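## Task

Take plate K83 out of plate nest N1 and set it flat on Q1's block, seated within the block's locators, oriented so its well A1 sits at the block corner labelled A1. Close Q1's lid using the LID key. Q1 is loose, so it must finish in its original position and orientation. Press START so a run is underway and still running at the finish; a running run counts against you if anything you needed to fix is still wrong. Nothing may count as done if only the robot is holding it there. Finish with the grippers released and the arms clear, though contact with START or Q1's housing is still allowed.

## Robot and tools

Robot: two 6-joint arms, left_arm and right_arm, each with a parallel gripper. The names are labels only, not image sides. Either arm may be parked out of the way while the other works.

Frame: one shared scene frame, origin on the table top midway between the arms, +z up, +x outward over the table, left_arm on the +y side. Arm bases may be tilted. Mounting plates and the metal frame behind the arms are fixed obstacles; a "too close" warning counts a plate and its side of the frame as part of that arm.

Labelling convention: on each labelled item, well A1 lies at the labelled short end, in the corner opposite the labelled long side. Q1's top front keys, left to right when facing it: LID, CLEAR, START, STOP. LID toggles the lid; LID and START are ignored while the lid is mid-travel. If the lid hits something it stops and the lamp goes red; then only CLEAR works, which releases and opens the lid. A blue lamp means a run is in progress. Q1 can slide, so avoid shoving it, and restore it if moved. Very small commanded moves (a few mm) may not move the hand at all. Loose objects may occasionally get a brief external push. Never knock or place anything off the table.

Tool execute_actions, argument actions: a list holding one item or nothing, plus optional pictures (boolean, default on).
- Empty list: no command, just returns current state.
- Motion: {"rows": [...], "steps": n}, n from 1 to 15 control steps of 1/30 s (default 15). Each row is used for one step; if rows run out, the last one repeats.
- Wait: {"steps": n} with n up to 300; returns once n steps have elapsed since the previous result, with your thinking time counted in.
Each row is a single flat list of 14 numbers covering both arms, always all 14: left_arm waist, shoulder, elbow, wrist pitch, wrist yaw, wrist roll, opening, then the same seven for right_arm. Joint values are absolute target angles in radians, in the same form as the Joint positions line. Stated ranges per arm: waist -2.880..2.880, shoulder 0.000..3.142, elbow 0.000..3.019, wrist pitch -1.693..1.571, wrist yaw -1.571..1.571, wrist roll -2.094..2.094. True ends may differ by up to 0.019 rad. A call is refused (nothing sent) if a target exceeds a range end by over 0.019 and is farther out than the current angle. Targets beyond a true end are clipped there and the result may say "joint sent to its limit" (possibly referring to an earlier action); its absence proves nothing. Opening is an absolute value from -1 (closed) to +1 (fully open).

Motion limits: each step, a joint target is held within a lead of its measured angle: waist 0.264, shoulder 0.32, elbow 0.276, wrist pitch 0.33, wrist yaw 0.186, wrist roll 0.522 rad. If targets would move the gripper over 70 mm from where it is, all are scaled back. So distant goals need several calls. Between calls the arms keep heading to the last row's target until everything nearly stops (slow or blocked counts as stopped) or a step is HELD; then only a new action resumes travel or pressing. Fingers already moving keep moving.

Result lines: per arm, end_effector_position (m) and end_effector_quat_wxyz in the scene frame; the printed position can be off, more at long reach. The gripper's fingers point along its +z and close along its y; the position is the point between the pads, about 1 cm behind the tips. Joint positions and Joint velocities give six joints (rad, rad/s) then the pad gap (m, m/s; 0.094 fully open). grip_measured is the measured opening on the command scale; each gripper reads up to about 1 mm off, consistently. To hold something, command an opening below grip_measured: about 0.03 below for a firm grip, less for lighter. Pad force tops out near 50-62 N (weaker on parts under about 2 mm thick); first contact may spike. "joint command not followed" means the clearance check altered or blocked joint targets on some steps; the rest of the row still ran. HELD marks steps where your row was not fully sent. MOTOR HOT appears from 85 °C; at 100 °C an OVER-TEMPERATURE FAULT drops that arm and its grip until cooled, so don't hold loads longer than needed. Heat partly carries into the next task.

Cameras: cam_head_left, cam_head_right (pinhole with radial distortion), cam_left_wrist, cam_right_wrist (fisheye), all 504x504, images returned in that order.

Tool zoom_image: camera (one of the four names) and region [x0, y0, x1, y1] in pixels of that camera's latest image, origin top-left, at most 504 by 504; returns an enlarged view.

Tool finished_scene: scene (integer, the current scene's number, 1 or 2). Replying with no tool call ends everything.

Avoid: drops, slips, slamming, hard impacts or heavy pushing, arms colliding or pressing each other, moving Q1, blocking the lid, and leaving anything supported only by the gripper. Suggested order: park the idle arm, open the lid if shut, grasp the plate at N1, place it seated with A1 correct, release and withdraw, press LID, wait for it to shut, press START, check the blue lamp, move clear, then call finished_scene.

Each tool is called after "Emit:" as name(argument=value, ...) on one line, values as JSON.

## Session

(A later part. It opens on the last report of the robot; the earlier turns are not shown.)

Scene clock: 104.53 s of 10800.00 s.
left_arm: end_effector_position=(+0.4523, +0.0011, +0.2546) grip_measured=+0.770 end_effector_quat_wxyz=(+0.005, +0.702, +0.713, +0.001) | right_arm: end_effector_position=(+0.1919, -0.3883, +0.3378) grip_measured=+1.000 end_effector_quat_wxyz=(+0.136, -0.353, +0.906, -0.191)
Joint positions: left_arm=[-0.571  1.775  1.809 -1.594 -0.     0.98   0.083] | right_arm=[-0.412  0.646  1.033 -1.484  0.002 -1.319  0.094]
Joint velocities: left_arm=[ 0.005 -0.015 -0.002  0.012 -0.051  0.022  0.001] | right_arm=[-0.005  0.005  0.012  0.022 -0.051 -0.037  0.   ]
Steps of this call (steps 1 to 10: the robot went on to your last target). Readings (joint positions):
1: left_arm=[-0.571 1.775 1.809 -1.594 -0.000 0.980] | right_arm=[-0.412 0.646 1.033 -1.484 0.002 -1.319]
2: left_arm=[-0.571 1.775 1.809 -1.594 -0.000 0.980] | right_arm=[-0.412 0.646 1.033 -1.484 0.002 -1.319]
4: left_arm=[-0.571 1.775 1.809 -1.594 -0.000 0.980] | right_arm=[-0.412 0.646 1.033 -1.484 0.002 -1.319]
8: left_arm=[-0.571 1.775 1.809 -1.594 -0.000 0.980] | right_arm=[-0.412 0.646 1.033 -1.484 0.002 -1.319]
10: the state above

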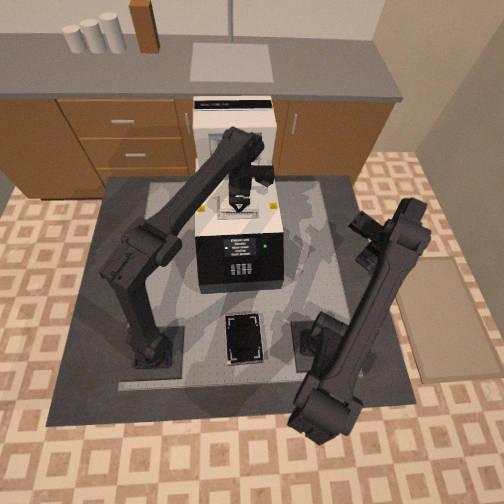

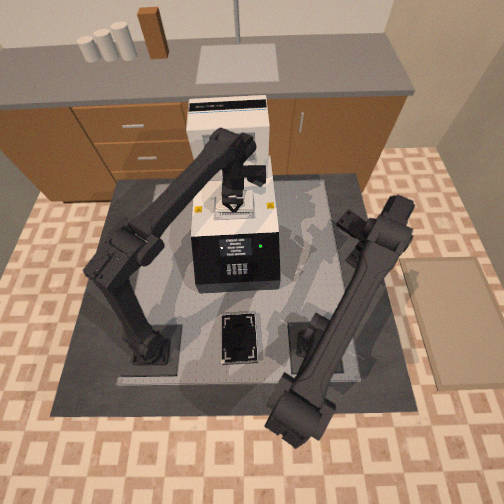

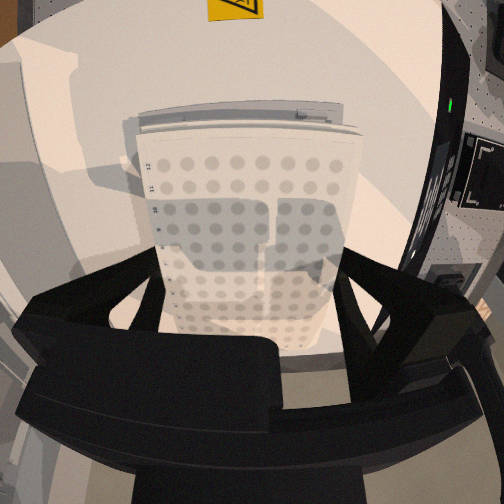

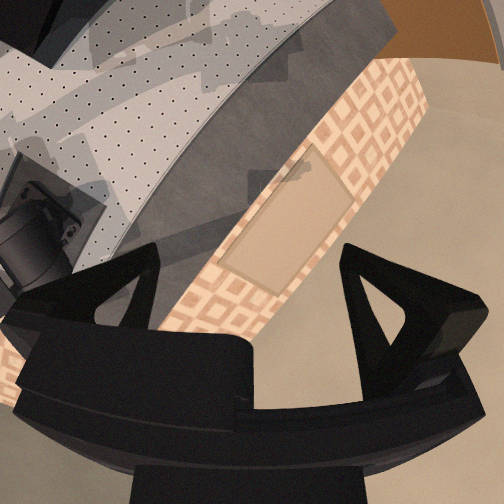

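Emit:
execute_actions(actions=[{"rows":[[-0.555,1.795,1.79,-1.555,0,0.93,0.74,-0.4,0.647,1.05,-1.5,0,-1.319,1]]}])

Emit:
zoom_image(camera="cam_left_wrist", region=[100, 70, 400, 220])

Emit:
zoom_image(camera="cam_head_left", region=[195, 170, 285, 240])

Scene clock: 108.90 s of 10800.00 s.
left_arm: end_effector_position=(+0.4552, +0.0030, +0.2406) grip_measured=+0.770 end_effector_quat_wxyz=(-0.000, +0.686, +0.728, +0.000) | right_arm: end_effector_position=(+0.1919, -0.3883, +0.3378) grip_measured=+1.000 end_effector_quat_wxyz=(+0.136, -0.353, +0.906, -0.191)
Joint positions: left_arm=[-0.565  1.787  1.788 -1.573 -0.     0.942  0.083] | right_arm=[-0.412  0.646  1.033 -1.484  0.002 -1.319  0.094]
Joint velocities: left_arm=[-0.005 -0.024  0.012  0.017  0.081 -0.037 -0.001] | right_arm=[ 0.005  0.005 -0.002 -0.007 -0.007  0.125  0.   ]
Steps of this call (steps 1 to 15: the robot went on to your last target; steps 16 to 90: nothing new was sent; then 0.87 s passed at rest; steps 91 to 105: all 15 steps of this action). Readings (joint positions):
91: left_arm=[-0.571 1.775 1.806 -1.589 -0.000 0.973] | right_arm=[-0.412 0.646 1.033 -1.484 0.002 -1.319]
92: left_arm=[-0.570 1.775 1.802 -1.584 -0.000 0.966] | right_arm=[-0.412 0.646 1.033 -1.484 0.002 -1.319]
94: left_arm=[-0.569 1.777 1.795 -1.576 -0.000 0.957] | right_arm=[-0.412 0.646 1.033 -1.484 0.002 -1.319]
98: left_arm=[-0.566 1.785 1.789 -1.574 -0.000 0.947] | right_arm=[-0.412 0.646 1.033 -1.484 0.002 -1.319]
105: the state above

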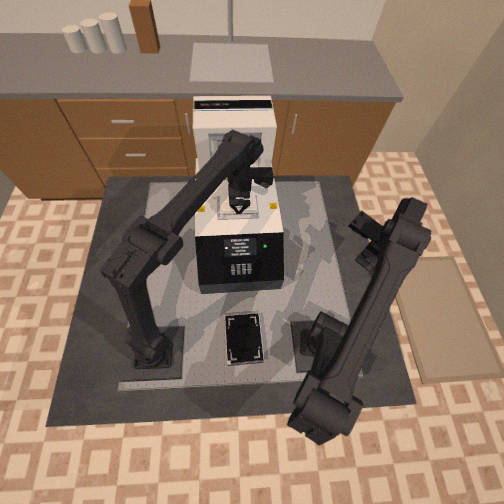

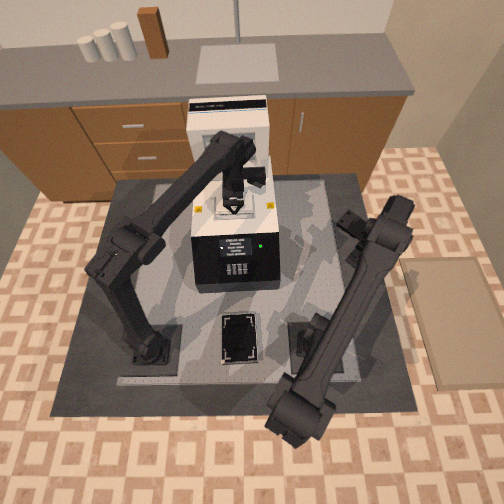

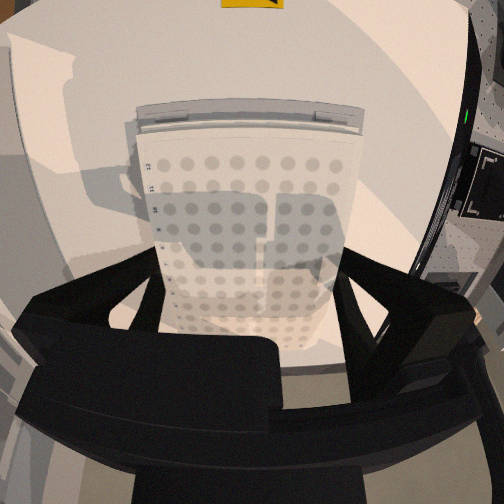

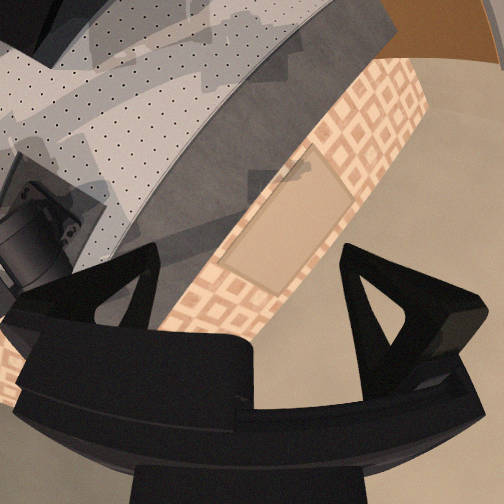

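Region (100, 70, 400, 220) of cam_left_wrist's 504x504 image, scaled by 1.680, with more detail than that image has.

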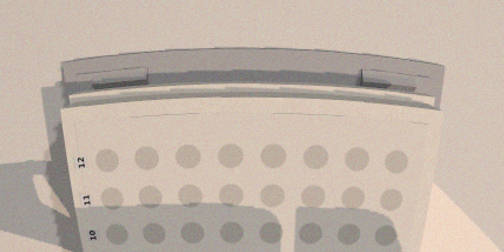

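Region (195, 170, 285, 240) of cam_head_left's 504x504 image, scaled by 5.600, with more detail than that image has.

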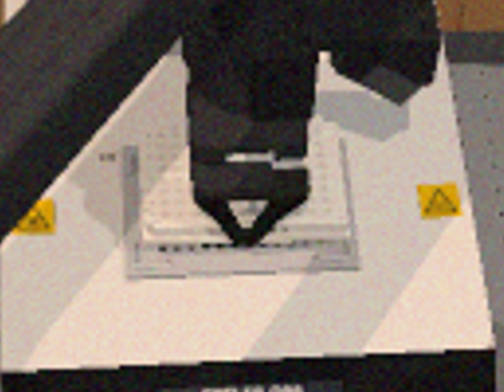

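Emit:
execute_actions(actions=[{"rows":[[-0.551,1.79,1.772,-1.54,0,0.945,0.74,-0.4,0.647,1.05,-1.5,0,-1.319,1]]}])

Emit:
zoom_image(camera="cam_left_wrist", region=[100, 70, 400, 220])

Emit:
zoom_image(camera="cam_head_left", region=[195, 170, 285, 240])

Scene clock: 112.07 s of 10800.00 s.
left_arm: end_effector_position=(+0.4553, +0.0051, +0.2338) grip_measured=+0.770 end_effector_quat_wxyz=(-0.003, +0.684, +0.730, -0.000) | right_arm: end_effector_position=(+0.1919, -0.3883, +0.3378) grip_measured=+1.000 end_effector_quat_wxyz=(+0.136, -0.353, +0.906, -0.191)
Joint positions: left_arm=[-0.562  1.787  1.77  -1.56  -0.     0.94   0.083] | right_arm=[-0.412  0.646  1.033 -1.484  0.002 -1.319  0.094]
Joint velocities: left_arm=[ 0.005  0.005 -0.002 -0.012 -0.022 -0.037  0.001] | right_arm=[-0.015 -0.015 -0.017  0.002 -0.007 -0.051  0.   ]
Steps of this call (steps 1 to 15: the robot went on to your last target; steps 16 to 80: nothing new was sent; steps 81 to 95: all 15 steps of this action). Readings (joint positions):
81: left_arm=[-0.565 1.787 1.785 -1.570 -0.000 0.940] | right_arm=[-0.412 0.646 1.033 -1.484 0.002 -1.319]
82: left_arm=[-0.565 1.787 1.783 -1.566 -0.000 0.940] | right_arm=[-0.412 0.646 1.033 -1.484 0.002 -1.319]
84: left_arm=[-0.564 1.787 1.775 -1.560 -0.000 0.940] | right_arm=[-0.412 0.646 1.033 -1.484 0.002 -1.319]
88: left_arm=[-0.562 1.787 1.770 -1.560 -0.000 0.940] | right_arm=[-0.412 0.646 1.033 -1.484 0.002 -1.319]
95: the state above

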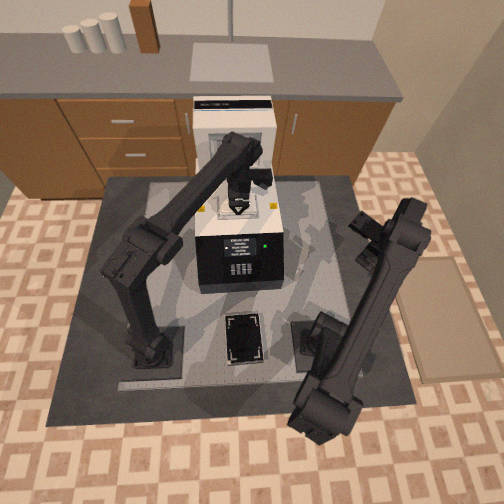

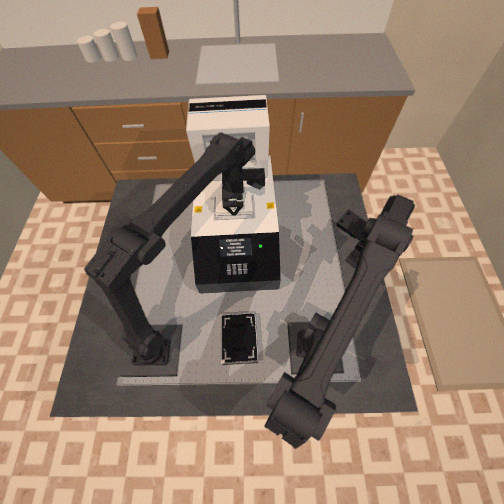

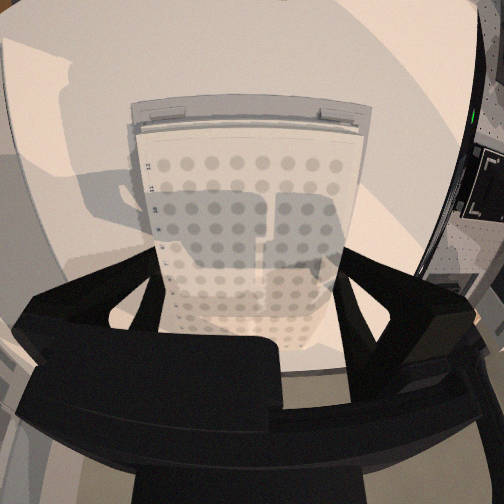

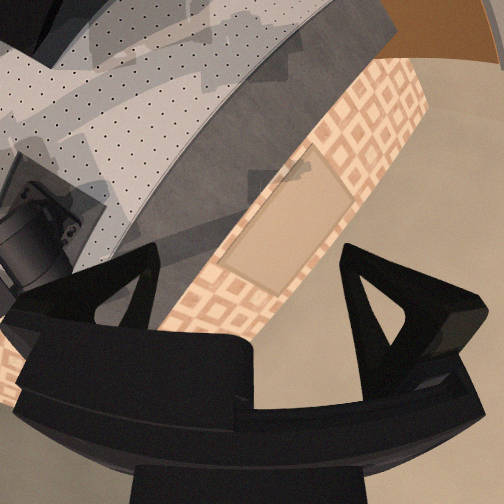

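Region (100, 70, 400, 220) of cam_left_wrist's 504x504 image, scaled by 1.680, with more detail than that image has.

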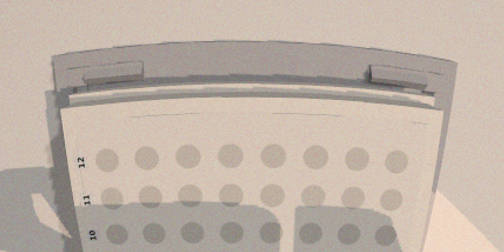

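Region (195, 170, 285, 240) of cam_head_left's 504x504 image, scaled by 5.600, with more detail than that image has.

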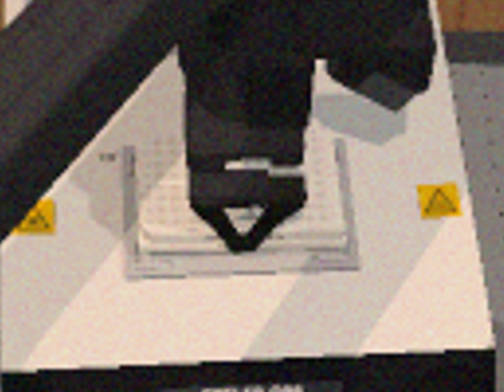

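Emit:
execute_actions(actions=[{"rows":[[-0.573,1.79,1.77,-1.54,0,0.965,0.74,-0.4,0.647,1.05,-1.5,0,-1.319,1],[-0.573,1.79,1.77,-1.54,0,0.965,0.74,-0.4,0.647,1.05,-1.5,0,-1.319,1],[-0.573,1.79,1.77,-1.54,0,0.965,0.74,-0.4,0.647,1.05,-1.5,0,-1.319,1],[-0.573,1.79,1.77,-1.54,0,0.965,0.74,-0.4,0.647,1.05,-1.5,0,-1.319,1],[-0.573,1.80,1.758,-1.52,0,0.965,0.74,-0.4,0.647,1.05,-1.5,0,-1.319,1]]}])

Emit:
zoom_image(camera="cam_left_wrist", region=[100, 70, 400, 220])

Scene clock: 115.37 s of 10800.00 s.
left_arm: end_effector_position=(+0.4566, +0.0038, +0.2283) grip_measured=+0.770 end_effector_quat_wxyz=(+0.000, +0.689, +0.724, +0.000) | right_arm: end_effector_position=(+0.1919, -0.3883, +0.3378) grip_measured=+1.000 end_effector_quat_wxyz=(+0.136, -0.353, +0.906, -0.191)
Joint positions: left_arm=[-0.562  1.788  1.758 -1.54  -0.     0.954  0.083] | right_arm=[-0.412  0.646  1.033 -1.484  0.002 -1.319  0.094]
Joint velocities: left_arm=[-0.005  0.005  0.012  0.002  0.095  0.022  0.001] | right_arm=[-0.005  0.005 -0.007  0.002 -0.007  0.007  0.   ]
Steps of this call (steps 1 to 15: the robot went on to your last target; steps 16 to 84: nothing new was sent; steps 85 to 99: all 15 steps of this action). Readings (joint positions):
85: left_arm=[-0.562 1.787 1.770 -1.560 -0.000 0.942] | right_arm=[-0.412 0.646 1.033 -1.484 0.002 -1.319]
86: left_arm=[-0.562 1.787 1.770 -1.560 -0.000 0.945] | right_arm=[-0.412 0.646 1.033 -1.484 0.002 -1.319]
88: left_arm=[-0.562 1.787 1.770 -1.560 -0.000 0.949] | right_arm=[-0.412 0.646 1.033 -1.484 0.002 -1.319]
92: left_arm=[-0.562 1.788 1.761 -1.541 -0.000 0.952] | right_arm=[-0.412 0.646 1.033 -1.484 0.002 -1.319]
99: the state above

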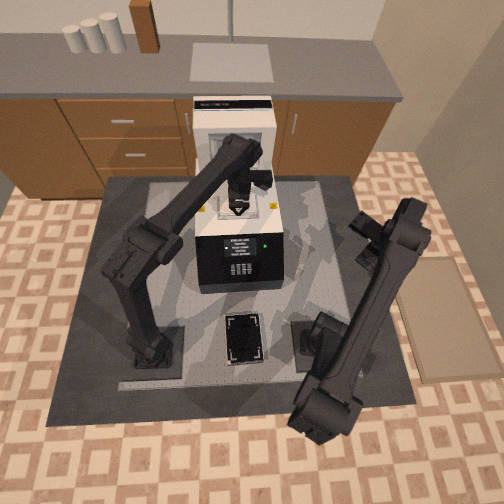

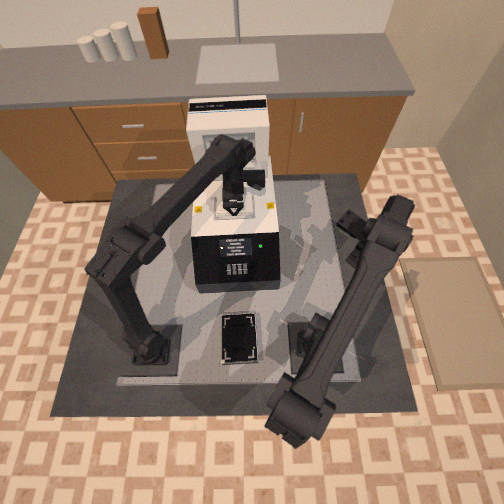

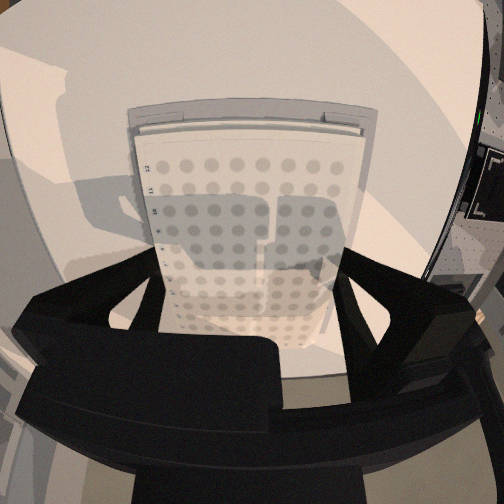

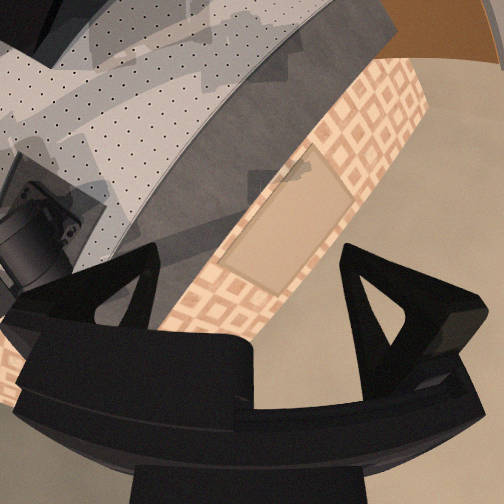

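Region (100, 70, 400, 220) of cam_left_wrist's 504x504 image, scaled by 1.680, with more detail than that image has.

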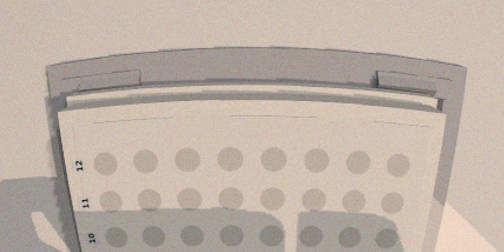

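Emit:
execute_actions(actions=[{"rows":[[-0.573,1.77,1.758,-1.54,0,0.955,0.74,-0.4,0.647,1.05,-1.5,0,-1.319,1],[-0.573,1.77,1.758,-1.54,0,0.955,0.74,-0.4,0.647,1.05,-1.5,0,-1.319,1],[-0.573,1.77,1.758,-1.54,0,0.955,0.74,-0.4,0.647,1.05,-1.5,0,-1.319,1],[-0.573,1.77,1.758,-1.54,0,0.955,0.74,-0.4,0.647,1.05,-1.5,0,-1.319,1],[-0.573,1.77,1.758,-1.54,0,0.955,0.74,-0.4,0.647,1.05,-1.5,0,-1.319,1],[-0.575,1.77,1.758,-1.558,0,0.955,0.74,-0.4,0.647,1.05,-1.5,0,-1.319,1]]}])

Emit:
zoom_image(camera="cam_left_wrist", region=[100, 70, 400, 220])

Scene clock: 119.37 s of 10800.00 s.
left_arm: end_effector_position=(+0.4563, +0.0040, +0.2283) grip_measured=+0.770 end_effector_quat_wxyz=(-0.000, +0.689, +0.724, +0.000) | right_arm: end_effector_position=(+0.1919, -0.3883, +0.3378) grip_measured=+1.000 end_effector_quat_wxyz=(+0.136, -0.353, +0.906, -0.191)
Joint positions: left_arm=[-0.562  1.788  1.758 -1.542 -0.     0.955  0.083] | right_arm=[-0.412  0.646  1.033 -1.484  0.002 -1.319  0.094]
Joint velocities: left_arm=[-0.005 -0.005 -0.017 -0.022 -0.066 -0.051 -0.001] | right_arm=[ 0.005 -0.024  0.007  0.007  0.037 -0.081  0.   ]
Steps of this call (steps 1 to 15: the robot went on to your last target; steps 16 to 90: nothing new was sent; then 0.50 s passed at rest; steps 91 to 105: all 15 steps of this action). Readings (joint positions):
91: left_arm=[-0.562 1.788 1.758 -1.540 -0.000 0.955] | right_arm=[-0.412 0.646 1.033 -1.484 0.002 -1.319]
92: left_arm=[-0.562 1.788 1.758 -1.540 -0.000 0.955] | right_arm=[-0.412 0.646 1.033 -1.484 0.002 -1.319]
94: left_arm=[-0.562 1.788 1.758 -1.540 -0.000 0.955] | right_arm=[-0.412 0.646 1.033 -1.484 0.002 -1.319]
98: left_arm=[-0.562 1.788 1.758 -1.541 -0.000 0.955] | right_arm=[-0.412 0.646 1.033 -1.484 0.002 -1.319]
105: the state above

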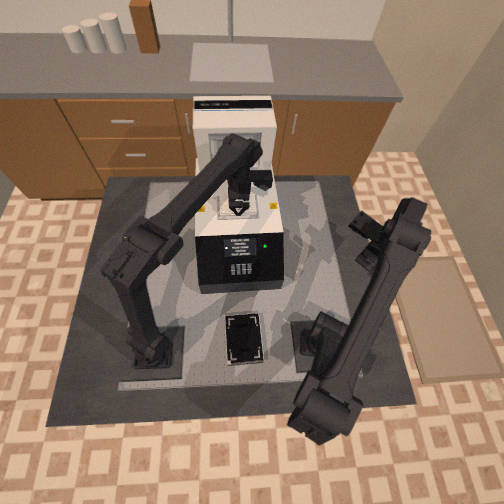

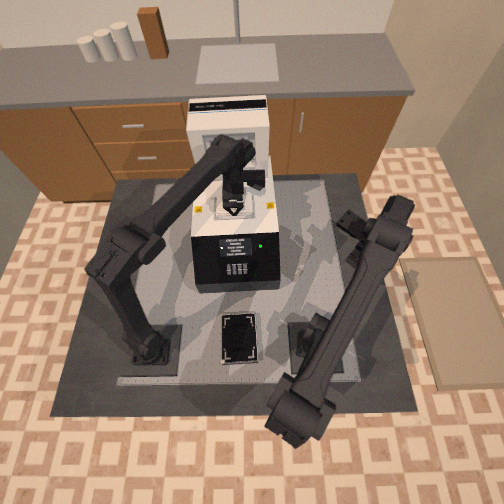

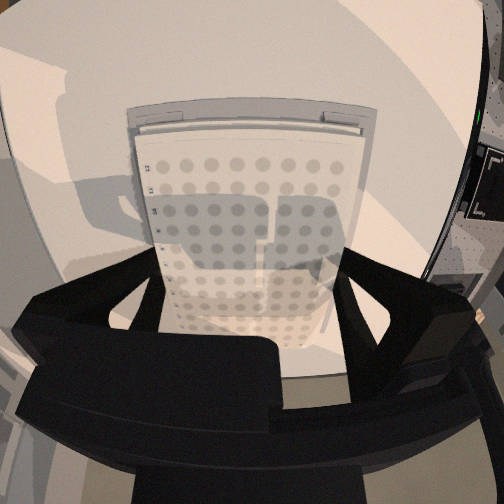

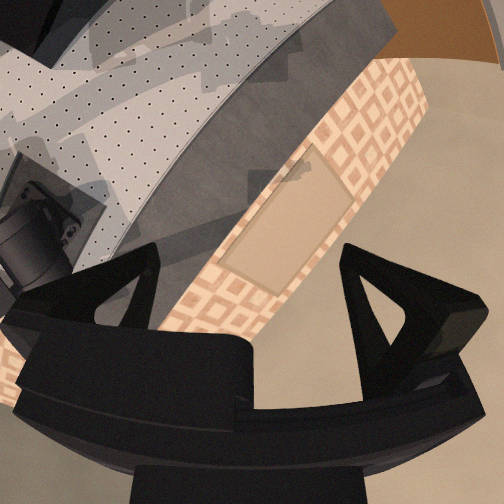

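Region (100, 70, 400, 220) of cam_left_wrist's 504x504 image, scaled by 1.680, with more detail than that image has.

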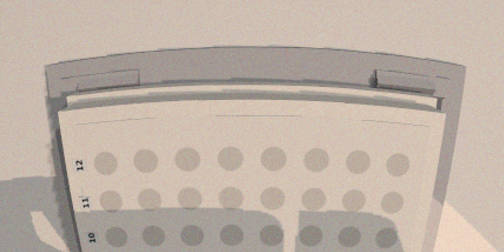

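Just slide it across with the wrist and waist.

Emit:
execute_actions(actions=[{"rows":[[-0.581,1.77,1.758,-1.572,0,0.955,0.74,-0.4,0.647,1.05,-1.5,0,-1.319,1]]}])

Emit:
zoom_image(camera="cam_left_wrist", region=[100, 70, 400, 220])

Scene clock: 121.27 s of 10800.00 s.
left_arm: end_effector_position=(+0.4526, +0.0041, +0.2284) grip_measured=+0.770 end_effector_quat_wxyz=(-0.007, +0.691, +0.723, -0.001) | right_arm: end_effector_position=(+0.1919, -0.3883, +0.3378) grip_measured=+1.000 end_effector_quat_wxyz=(+0.136, -0.353, +0.906, -0.191)
Joint positions: left_arm=[-0.566  1.788  1.758 -1.555 -0.     0.955  0.083] | right_arm=[-0.412  0.646  1.033 -1.484  0.002 -1.319  0.094]
Joint velocities: left_arm=[-0.005 -0.005  0.012 -0.002 -0.051 -0.037 -0.   ] | right_arm=[ 0.005  0.005  0.012 -0.007  0.037 -0.037  0.   ]
Steps of this call (steps 1 to 15: the robot went on to your last target; steps 16 to 42: nothing new was sent; steps 43 to 57: all 15 steps of this action). Readings (joint positions):
43: left_arm=[-0.563 1.788 1.758 -1.544 -0.000 0.955] | right_arm=[-0.412 0.646 1.033 -1.484 0.002 -1.319]
44: left_arm=[-0.563 1.788 1.758 -1.548 -0.000 0.955] | right_arm=[-0.412 0.646 1.033 -1.484 0.002 -1.319]
46: left_arm=[-0.565 1.788 1.758 -1.553 -0.000 0.955] | right_arm=[-0.412 0.646 1.033 -1.484 0.002 -1.319]
50: left_arm=[-0.566 1.788 1.758 -1.555 -0.000 0.955] | right_arm=[-0.412 0.646 1.033 -1.484 0.002 -1.319]
57: the state above

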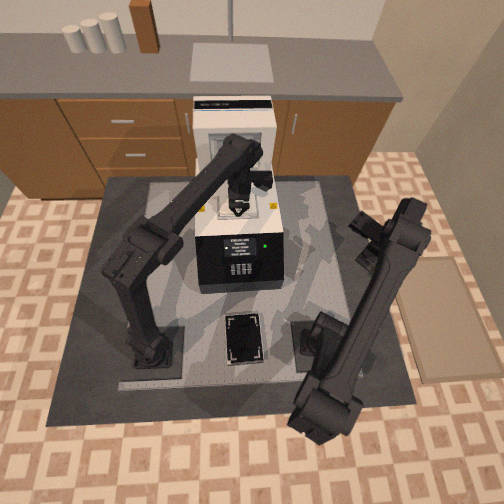

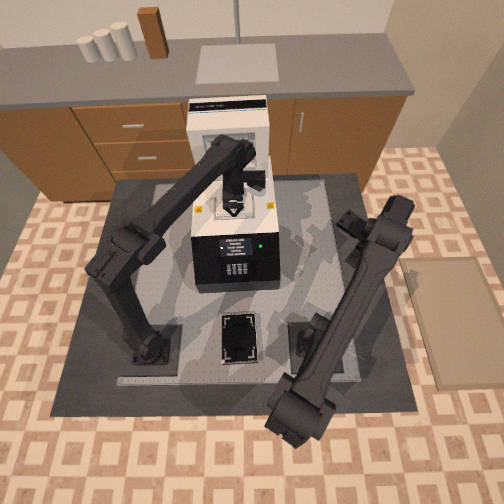

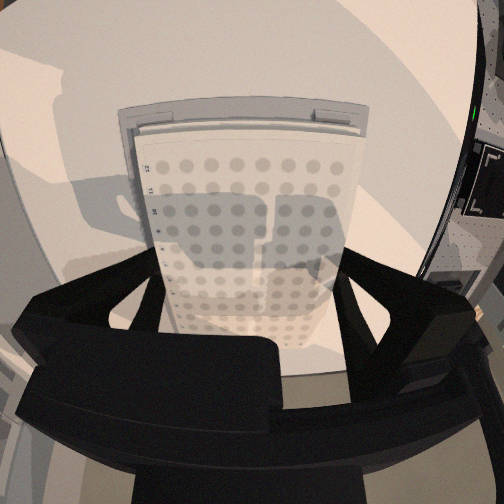

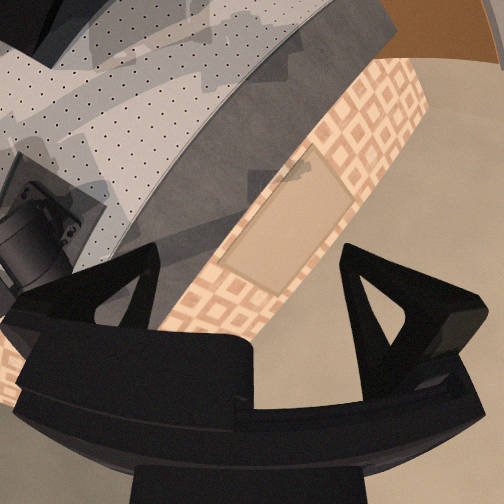

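Region (100, 70, 400, 220) of cam_left_wrist's 504x504 image, scaled by 1.680, with more detail than that image has.

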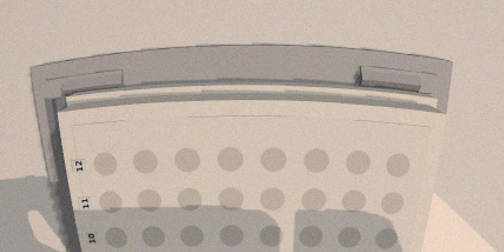

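Emit:
execute_actions(actions=[{"rows":[[-0.553,1.77,1.758,-1.527,0,0.935,0.74,-0.4,0.647,1.05,-1.5,0,-1.319,1]]}])

Emit:
zoom_image(camera="cam_left_wrist", region=[100, 70, 400, 220])

Scene clock: 123.67 s of 10800.00 s.
left_arm: end_effector_position=(+0.4551, +0.0048, +0.2283) grip_measured=+0.770 end_effector_quat_wxyz=(-0.003, +0.687, +0.727, -0.000) | right_arm: end_effector_position=(+0.1919, -0.3883, +0.3378) grip_measured=+1.000 end_effector_quat_wxyz=(+0.136, -0.353, +0.906, -0.191)
Joint positions: left_arm=[-0.562  1.788  1.758 -1.547 -0.     0.947  0.083] | right_arm=[-0.412  0.646  1.033 -1.484  0.002 -1.319  0.094]
Joint velocities: left_arm=[-0.005 -0.015 -0.002 -0.007 -0.022 -0.022 -0.   ] | right_arm=[-0.005  0.005 -0.022 -0.002 -0.007 -0.007  0.   ]
Steps of this call (steps 1 to 15: the robot went on to your last target; steps 16 to 57: nothing new was sent; steps 58 to 72: all 15 steps of this action). Readings (joint positions):
58: left_arm=[-0.565 1.788 1.758 -1.553 -0.000 0.953] | right_arm=[-0.412 0.646 1.033 -1.484 0.002 -1.319]
59: left_arm=[-0.565 1.788 1.758 -1.551 -0.000 0.951] | right_arm=[-0.412 0.646 1.033 -1.484 0.002 -1.319]
61: left_arm=[-0.563 1.788 1.758 -1.549 -0.000 0.949] | right_arm=[-0.412 0.646 1.033 -1.484 0.002 -1.319]
65: left_arm=[-0.562 1.788 1.758 -1.547 -0.000 0.947] | right_arm=[-0.412 0.646 1.033 -1.484 0.002 -1.319]
72: the state above

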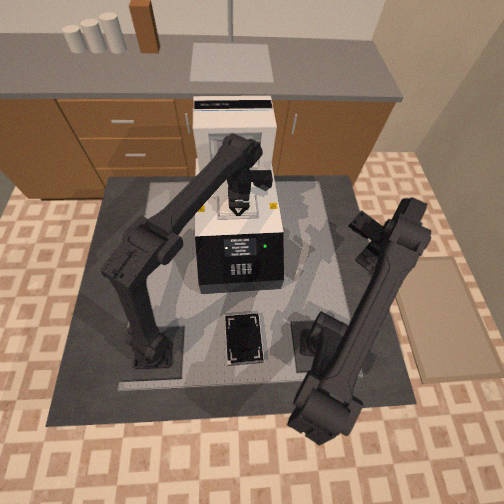

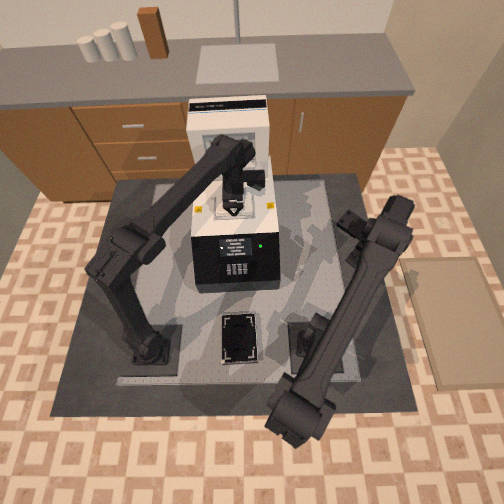

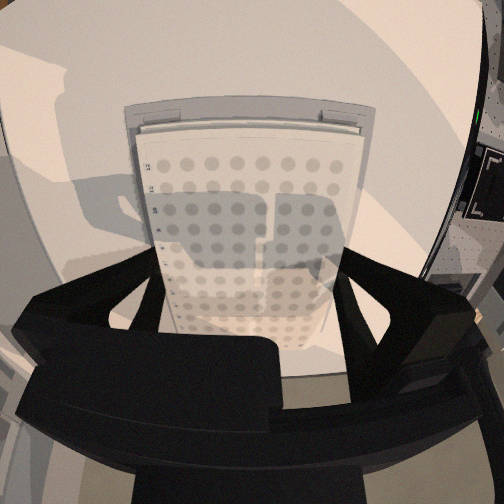

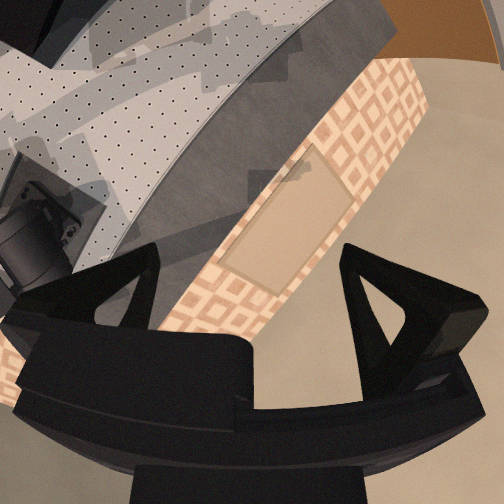

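Region (100, 70, 400, 220) of cam_left_wrist's 504x504 image, scaled by 1.680, with more detail than that image has.

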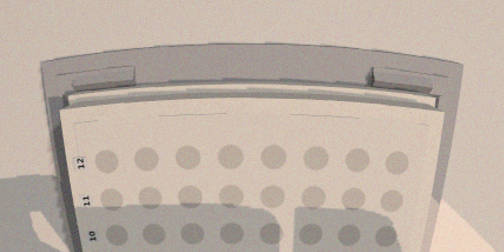

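Centred. Lower with the shoulder.

Emit:
execute_actions(actions=[{"rows":[[-0.562,1.812,1.758,-1.53,0,0.945,0.74,-0.4,0.647,1.05,-1.5,0,-1.319,1]]}])

Emit:
zoom_image(camera="cam_left_wrist", region=[100, 70, 400, 220])

Scene clock: 125.83 s of 10800.00 s.
left_arm: end_effector_position=(+0.4551, +0.0048, +0.2263) grip_measured=+0.770 end_effector_quat_wxyz=(-0.005, +0.687, +0.727, -0.001) | right_arm: end_effector_position=(+0.1919, -0.3883, +0.3378) grip_measured=+1.000 end_effector_quat_wxyz=(+0.136, -0.353, +0.906, -0.191)
Joint positions: left_arm=[-0.562  1.791  1.757 -1.547 -0.     0.947  0.083] | right_arm=[-0.412  0.646  1.033 -1.484  0.002 -1.319  0.094]
Joint velocities: left_arm=[-0.005 -0.005 -0.002 -0.017  0.022  0.051 -0.002] | right_arm=[-0.005 -0.005  0.007  0.002 -0.022  0.037  0.   ]
Steps of this call (steps 1 to 15: the robot went on to your last target; steps 16 to 50: nothing new was sent; steps 51 to 65: all 15 steps of this action). Readings (joint positions):
51: left_arm=[-0.562 1.789 1.758 -1.547 -0.000 0.947] | right_arm=[-0.412 0.646 1.033 -1.484 0.002 -1.319]
52: left_arm=[-0.562 1.789 1.758 -1.547 -0.000 0.947] | right_arm=[-0.412 0.646 1.033 -1.484 0.002 -1.319]
54: left_arm=[-0.562 1.790 1.758 -1.547 -0.000 0.947] | right_arm=[-0.412 0.646 1.033 -1.484 0.002 -1.319]
58: left_arm=[-0.562 1.791 1.757 -1.547 -0.000 0.947] | right_arm=[-0.412 0.646 1.033 -1.484 0.002 -1.319]
65: the state above

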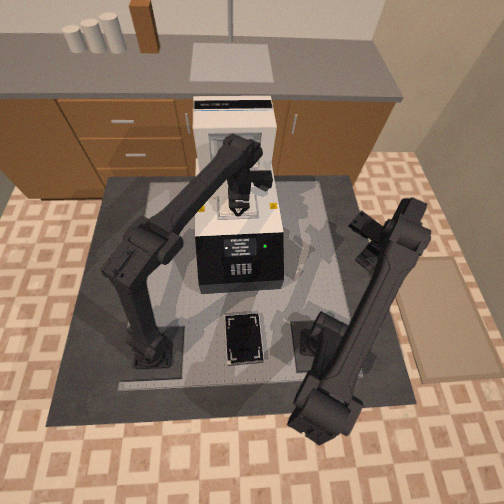

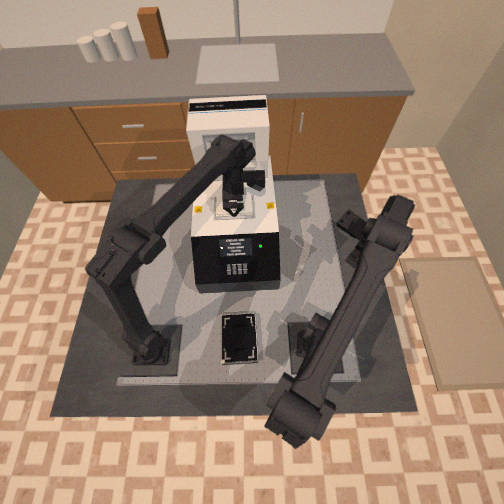

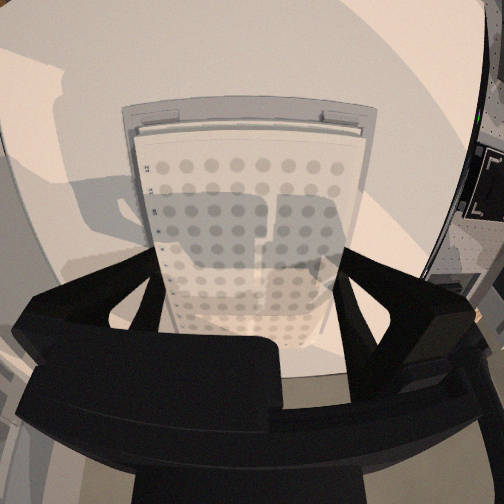

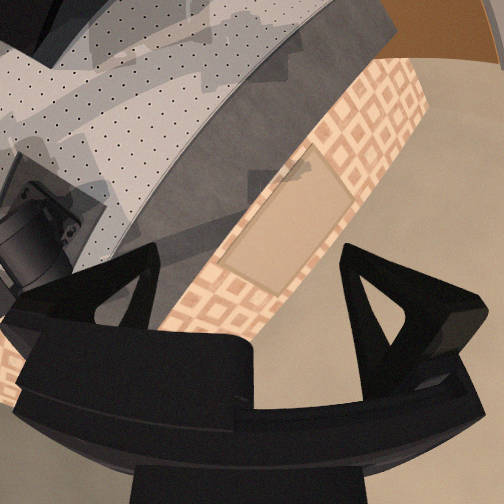

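Region (100, 70, 400, 220) of cam_left_wrist's 504x504 image, scaled by 1.680, with more detail than that image has.

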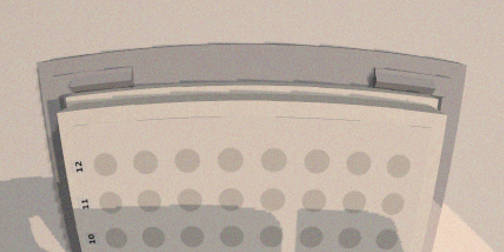

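Emit:
execute_actions(actions=[{"rows":[[-0.545,1.775,1.758,-1.567,0,0.95,0.74,-0.4,0.647,1.05,-1.5,0,-1.319,1]]}])

Emit:
zoom_image(camera="cam_left_wrist", region=[100, 70, 400, 220])

Emit:
zoom_image(camera="cam_head_left", region=[205, 185, 270, 230])

Scene clock: 128.90 s of 10800.00 s.
left_arm: end_effector_position=(+0.4548, +0.0058, +0.2263) grip_measured=+0.770 end_effector_quat_wxyz=(-0.007, +0.686, +0.727, -0.001) | right_arm: end_effector_position=(+0.1919, -0.3883, +0.3378) grip_measured=+1.000 end_effector_quat_wxyz=(+0.136, -0.353, +0.906, -0.191)
Joint positions: left_arm=[-0.561  1.791  1.757 -1.55   0.     0.947  0.083] | right_arm=[-0.412  0.646  1.033 -1.484  0.002 -1.319  0.094]
Joint velocities: left_arm=[ 0.005 -0.015  0.012 -0.022  0.037 -0.022 -0.   ] | right_arm=[ 0.005  0.005  0.007 -0.022 -0.037  0.037  0.   ]
Steps of this call (steps 1 to 15: the robot went on to your last target; steps 16 to 77: nothing new was sent; steps 78 to 92: all 15 steps of this action). Readings (joint positions):
78: left_arm=[-0.562 1.791 1.757 -1.549 -0.000 0.947] | right_arm=[-0.412 0.646 1.033 -1.484 0.002 -1.319]
79: left_arm=[-0.562 1.791 1.757 -1.549 -0.000 0.947] | right_arm=[-0.412 0.646 1.033 -1.484 0.002 -1.319]
81: left_arm=[-0.561 1.791 1.757 -1.550 0.000 0.947] | right_arm=[-0.412 0.646 1.033 -1.484 0.002 -1.319]
85: left_arm=[-0.561 1.791 1.757 -1.550 0.000 0.947] | right_arm=[-0.412 0.646 1.033 -1.484 0.002 -1.319]
92: the state above

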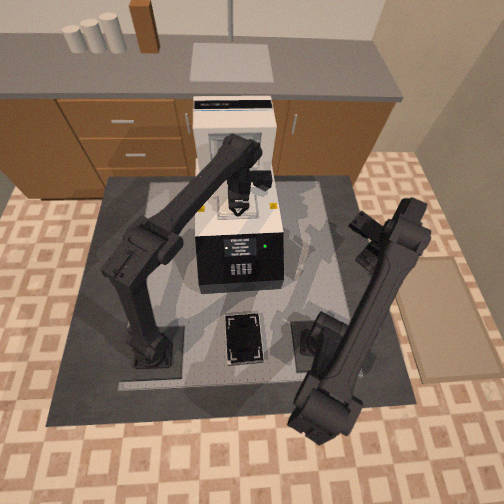

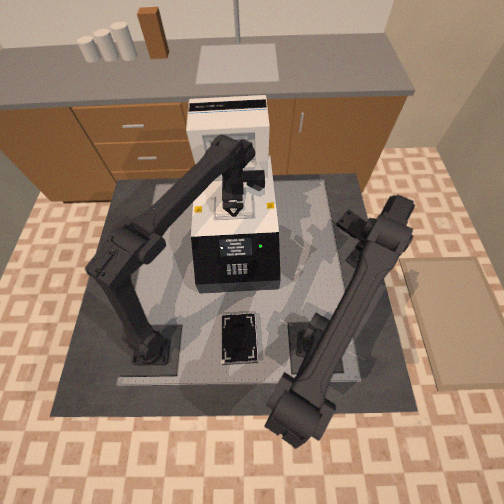

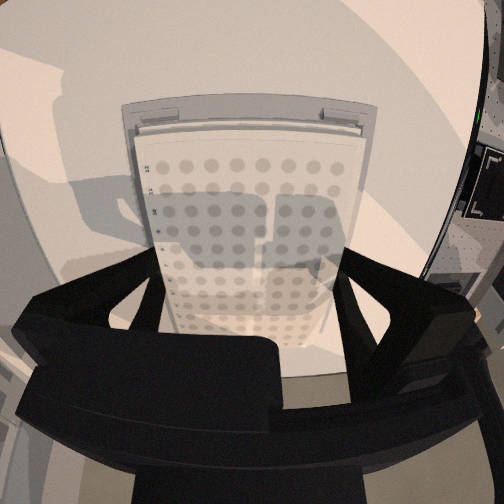

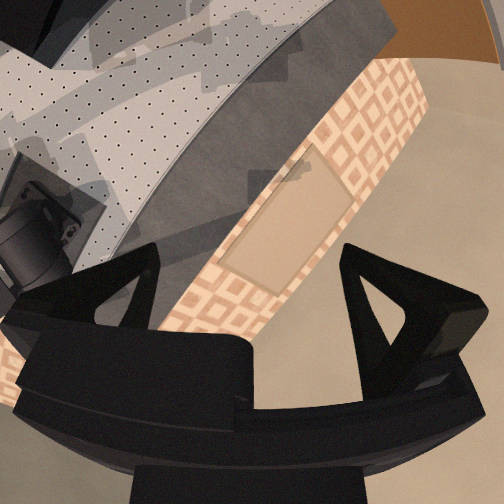

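Region (100, 70, 400, 220) of cam_left_wrist's 504x504 image, scaled by 1.680, with more detail than that image has.

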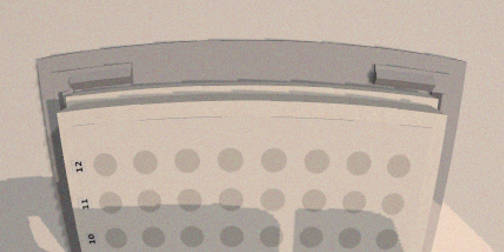

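Region (205, 185, 270, 230) of cam_head_left's 504x504 image, scaled by 7.754, with more detail than that image has; it fills the top 349 rows of this view, and the rest is white.

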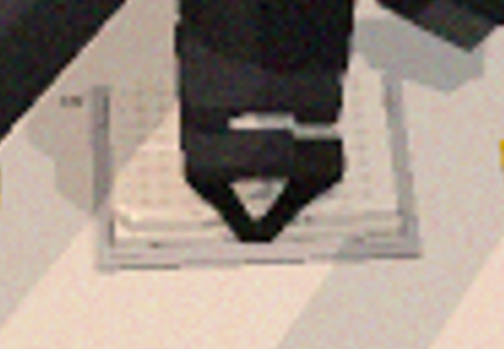

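Emit:
execute_actions(actions=[{"rows":[[-0.561,1.79,1.758,-1.55,0,0.947,0.77,-0.4,0.647,1.05,-1.5,0,-1.319,1],[-0.561,1.79,1.758,-1.55,0,0.947,0.79,-0.4,0.647,1.05,-1.5,0,-1.319,1],[-0.561,1.79,1.758,-1.55,0,0.947,0.82,-0.4,0.647,1.05,-1.5,0,-1.319,1],[-0.561,1.79,1.758,-1.55,0,0.947,1,-0.4,0.647,1.05,-1.5,0,-1.319,1]],"steps":12}], pictures=false)

Emit:
execute_actions(actions=[{"rows":[[-0.561,1.77,1.81,-1.56,0,0.947,1,-0.4,0.647,1.05,-1.5,0,-1.319,1],[-0.561,1.77,1.82,-1.58,0,0.947,1,-0.4,0.647,1.05,-1.5,0,-1.319,1],[-0.561,1.765,1.835,-1.6,0,0.947,1,-0.4,0.647,1.05,-1.5,0,-1.319,1],[-0.561,1.76,1.85,-1.62,0,0.947,1,-0.4,0.647,1.05,-1.5,0,-1.319,1],[-0.561,1.75,1.87,-1.65,0,0.947,1,-0.4,0.647,1.05,-1.5,0,-1.319,1]]}])

Emit:
zoom_image(camera="cam_left_wrist", region=[110, 60, 400, 350])

Scene clock: 132.27 s of 10800.00 s.
left_arm: end_effector_position=(+0.4548, +0.0058, +0.2263) grip_measured=+1.000 end_effector_quat_wxyz=(-0.007, +0.686, +0.727, -0.001) | right_arm: end_effector_position=(+0.1919, -0.3883, +0.3378) grip_measured=+1.000 end_effector_quat_wxyz=(+0.136, -0.353, +0.906, -0.191)
Joint positions: left_arm=[-0.561  1.791  1.757 -1.55   0.     0.947  0.094] | right_arm=[-0.412  0.646  1.033 -1.484  0.002 -1.319  0.094]
Joint velocities: left_arm=[-0.005 -0.015 -0.002 -0.022 -0.022  0.007  0.   ] | right_arm=[ 0.005 -0.005 -0.007  0.022  0.007 -0.066  0.   ]
Steps of this call (steps 1 to 15: the robot went on to your last target; steps 16 to 89: nothing new was sent; steps 90 to 101: all 12 steps of this action). Readings (joint positions):
90: left_arm=[-0.561 1.791 1.757 -1.550 0.000 0.947] | right_arm=[-0.412 0.646 1.033 -1.484 0.002 -1.319]
91: left_arm=[-0.561 1.791 1.757 -1.550 0.000 0.947] | right_arm=[-0.412 0.646 1.033 -1.484 0.002 -1.319]
93: left_arm=[-0.561 1.791 1.757 -1.550 0.000 0.947] | right_arm=[-0.412 0.646 1.033 -1.484 0.002 -1.319]
97: left_arm=[-0.561 1.791 1.757 -1.550 0.000 0.947] | right_arm=[-0.412 0.646 1.033 -1.484 0.002 -1.319]
101: the state above

Scene clock: 132.77 s of 10800.00 s.
left_arm: end_effector_position=(+0.4482, +0.0100, +0.2647) grip_measured=+1.000 end_effector_quat_wxyz=(-0.003, +0.686, +0.727, -0.001) | right_arm: end_effector_position=(+0.1919, -0.3883, +0.3378) grip_measured=+1.000 end_effector_quat_wxyz=(+0.136, -0.353, +0.906, -0.191)
Joint positions: left_arm=[-0.561  1.765  1.821 -1.634  0.     0.947  0.094] | right_arm=[-0.412  0.646  1.033 -1.484  0.002 -1.319  0.094]
Joint velocities: left_arm=[-0.005 -0.015 -0.012 -0.002 -0.037 -0.051  0.   ] | right_arm=[-0.015 -0.005  0.002  0.022  0.022 -0.022  0.   ]
Steps of this call (steps 1 to 15: all 15 steps of this action). Readings (joint positions):
1: left_arm=[-0.561 1.791 1.757 -1.550 0.000 0.947] | right_arm=[-0.412 0.646 1.033 -1.484 0.002 -1.319]
2: left_arm=[-0.561 1.791 1.758 -1.553 0.000 0.947] | right_arm=[-0.412 0.646 1.033 -1.484 0.002 -1.319]
4: left_arm=[-0.561 1.791 1.768 -1.575 0.000 0.947] | right_arm=[-0.412 0.646 1.033 -1.484 0.002 -1.319]
8: left_arm=[-0.561 1.786 1.808 -1.626 0.000 0.947] | right_arm=[-0.412 0.646 1.033 -1.484 0.002 -1.319]
15: the state above

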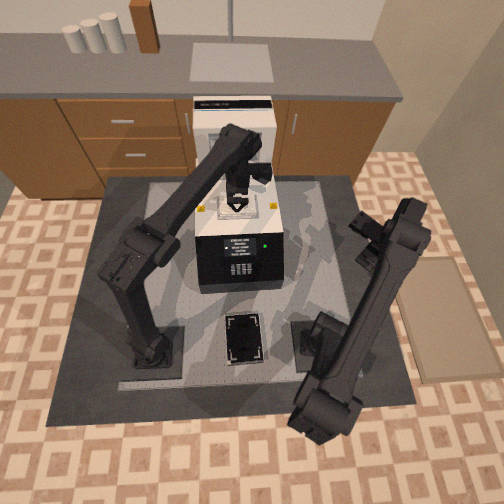

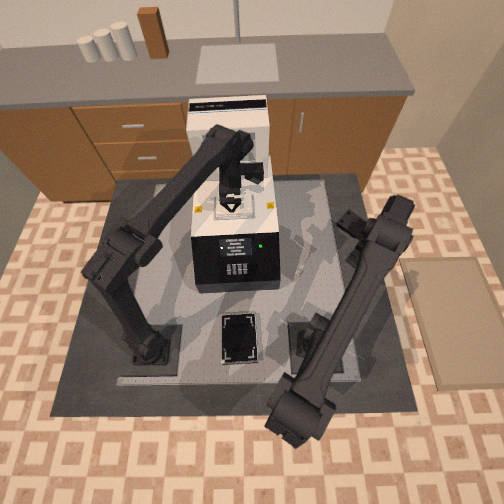

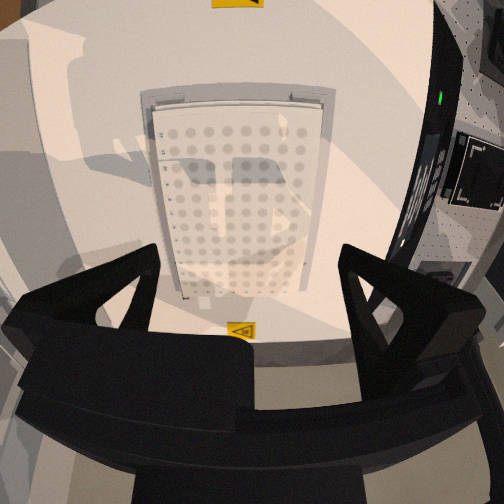

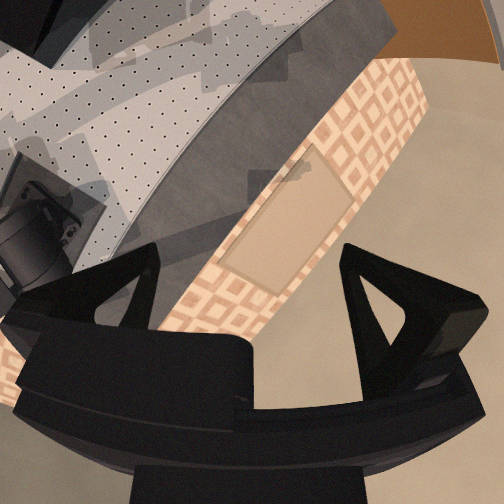

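Region (110, 60, 400, 350) of cam_left_wrist's 504x504 image, scaled by 1.738, with more detail than that image has.

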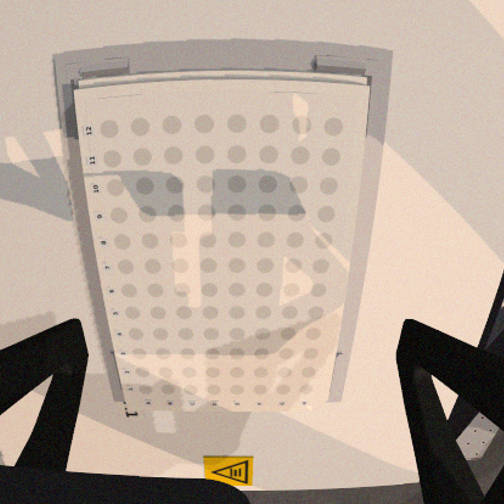

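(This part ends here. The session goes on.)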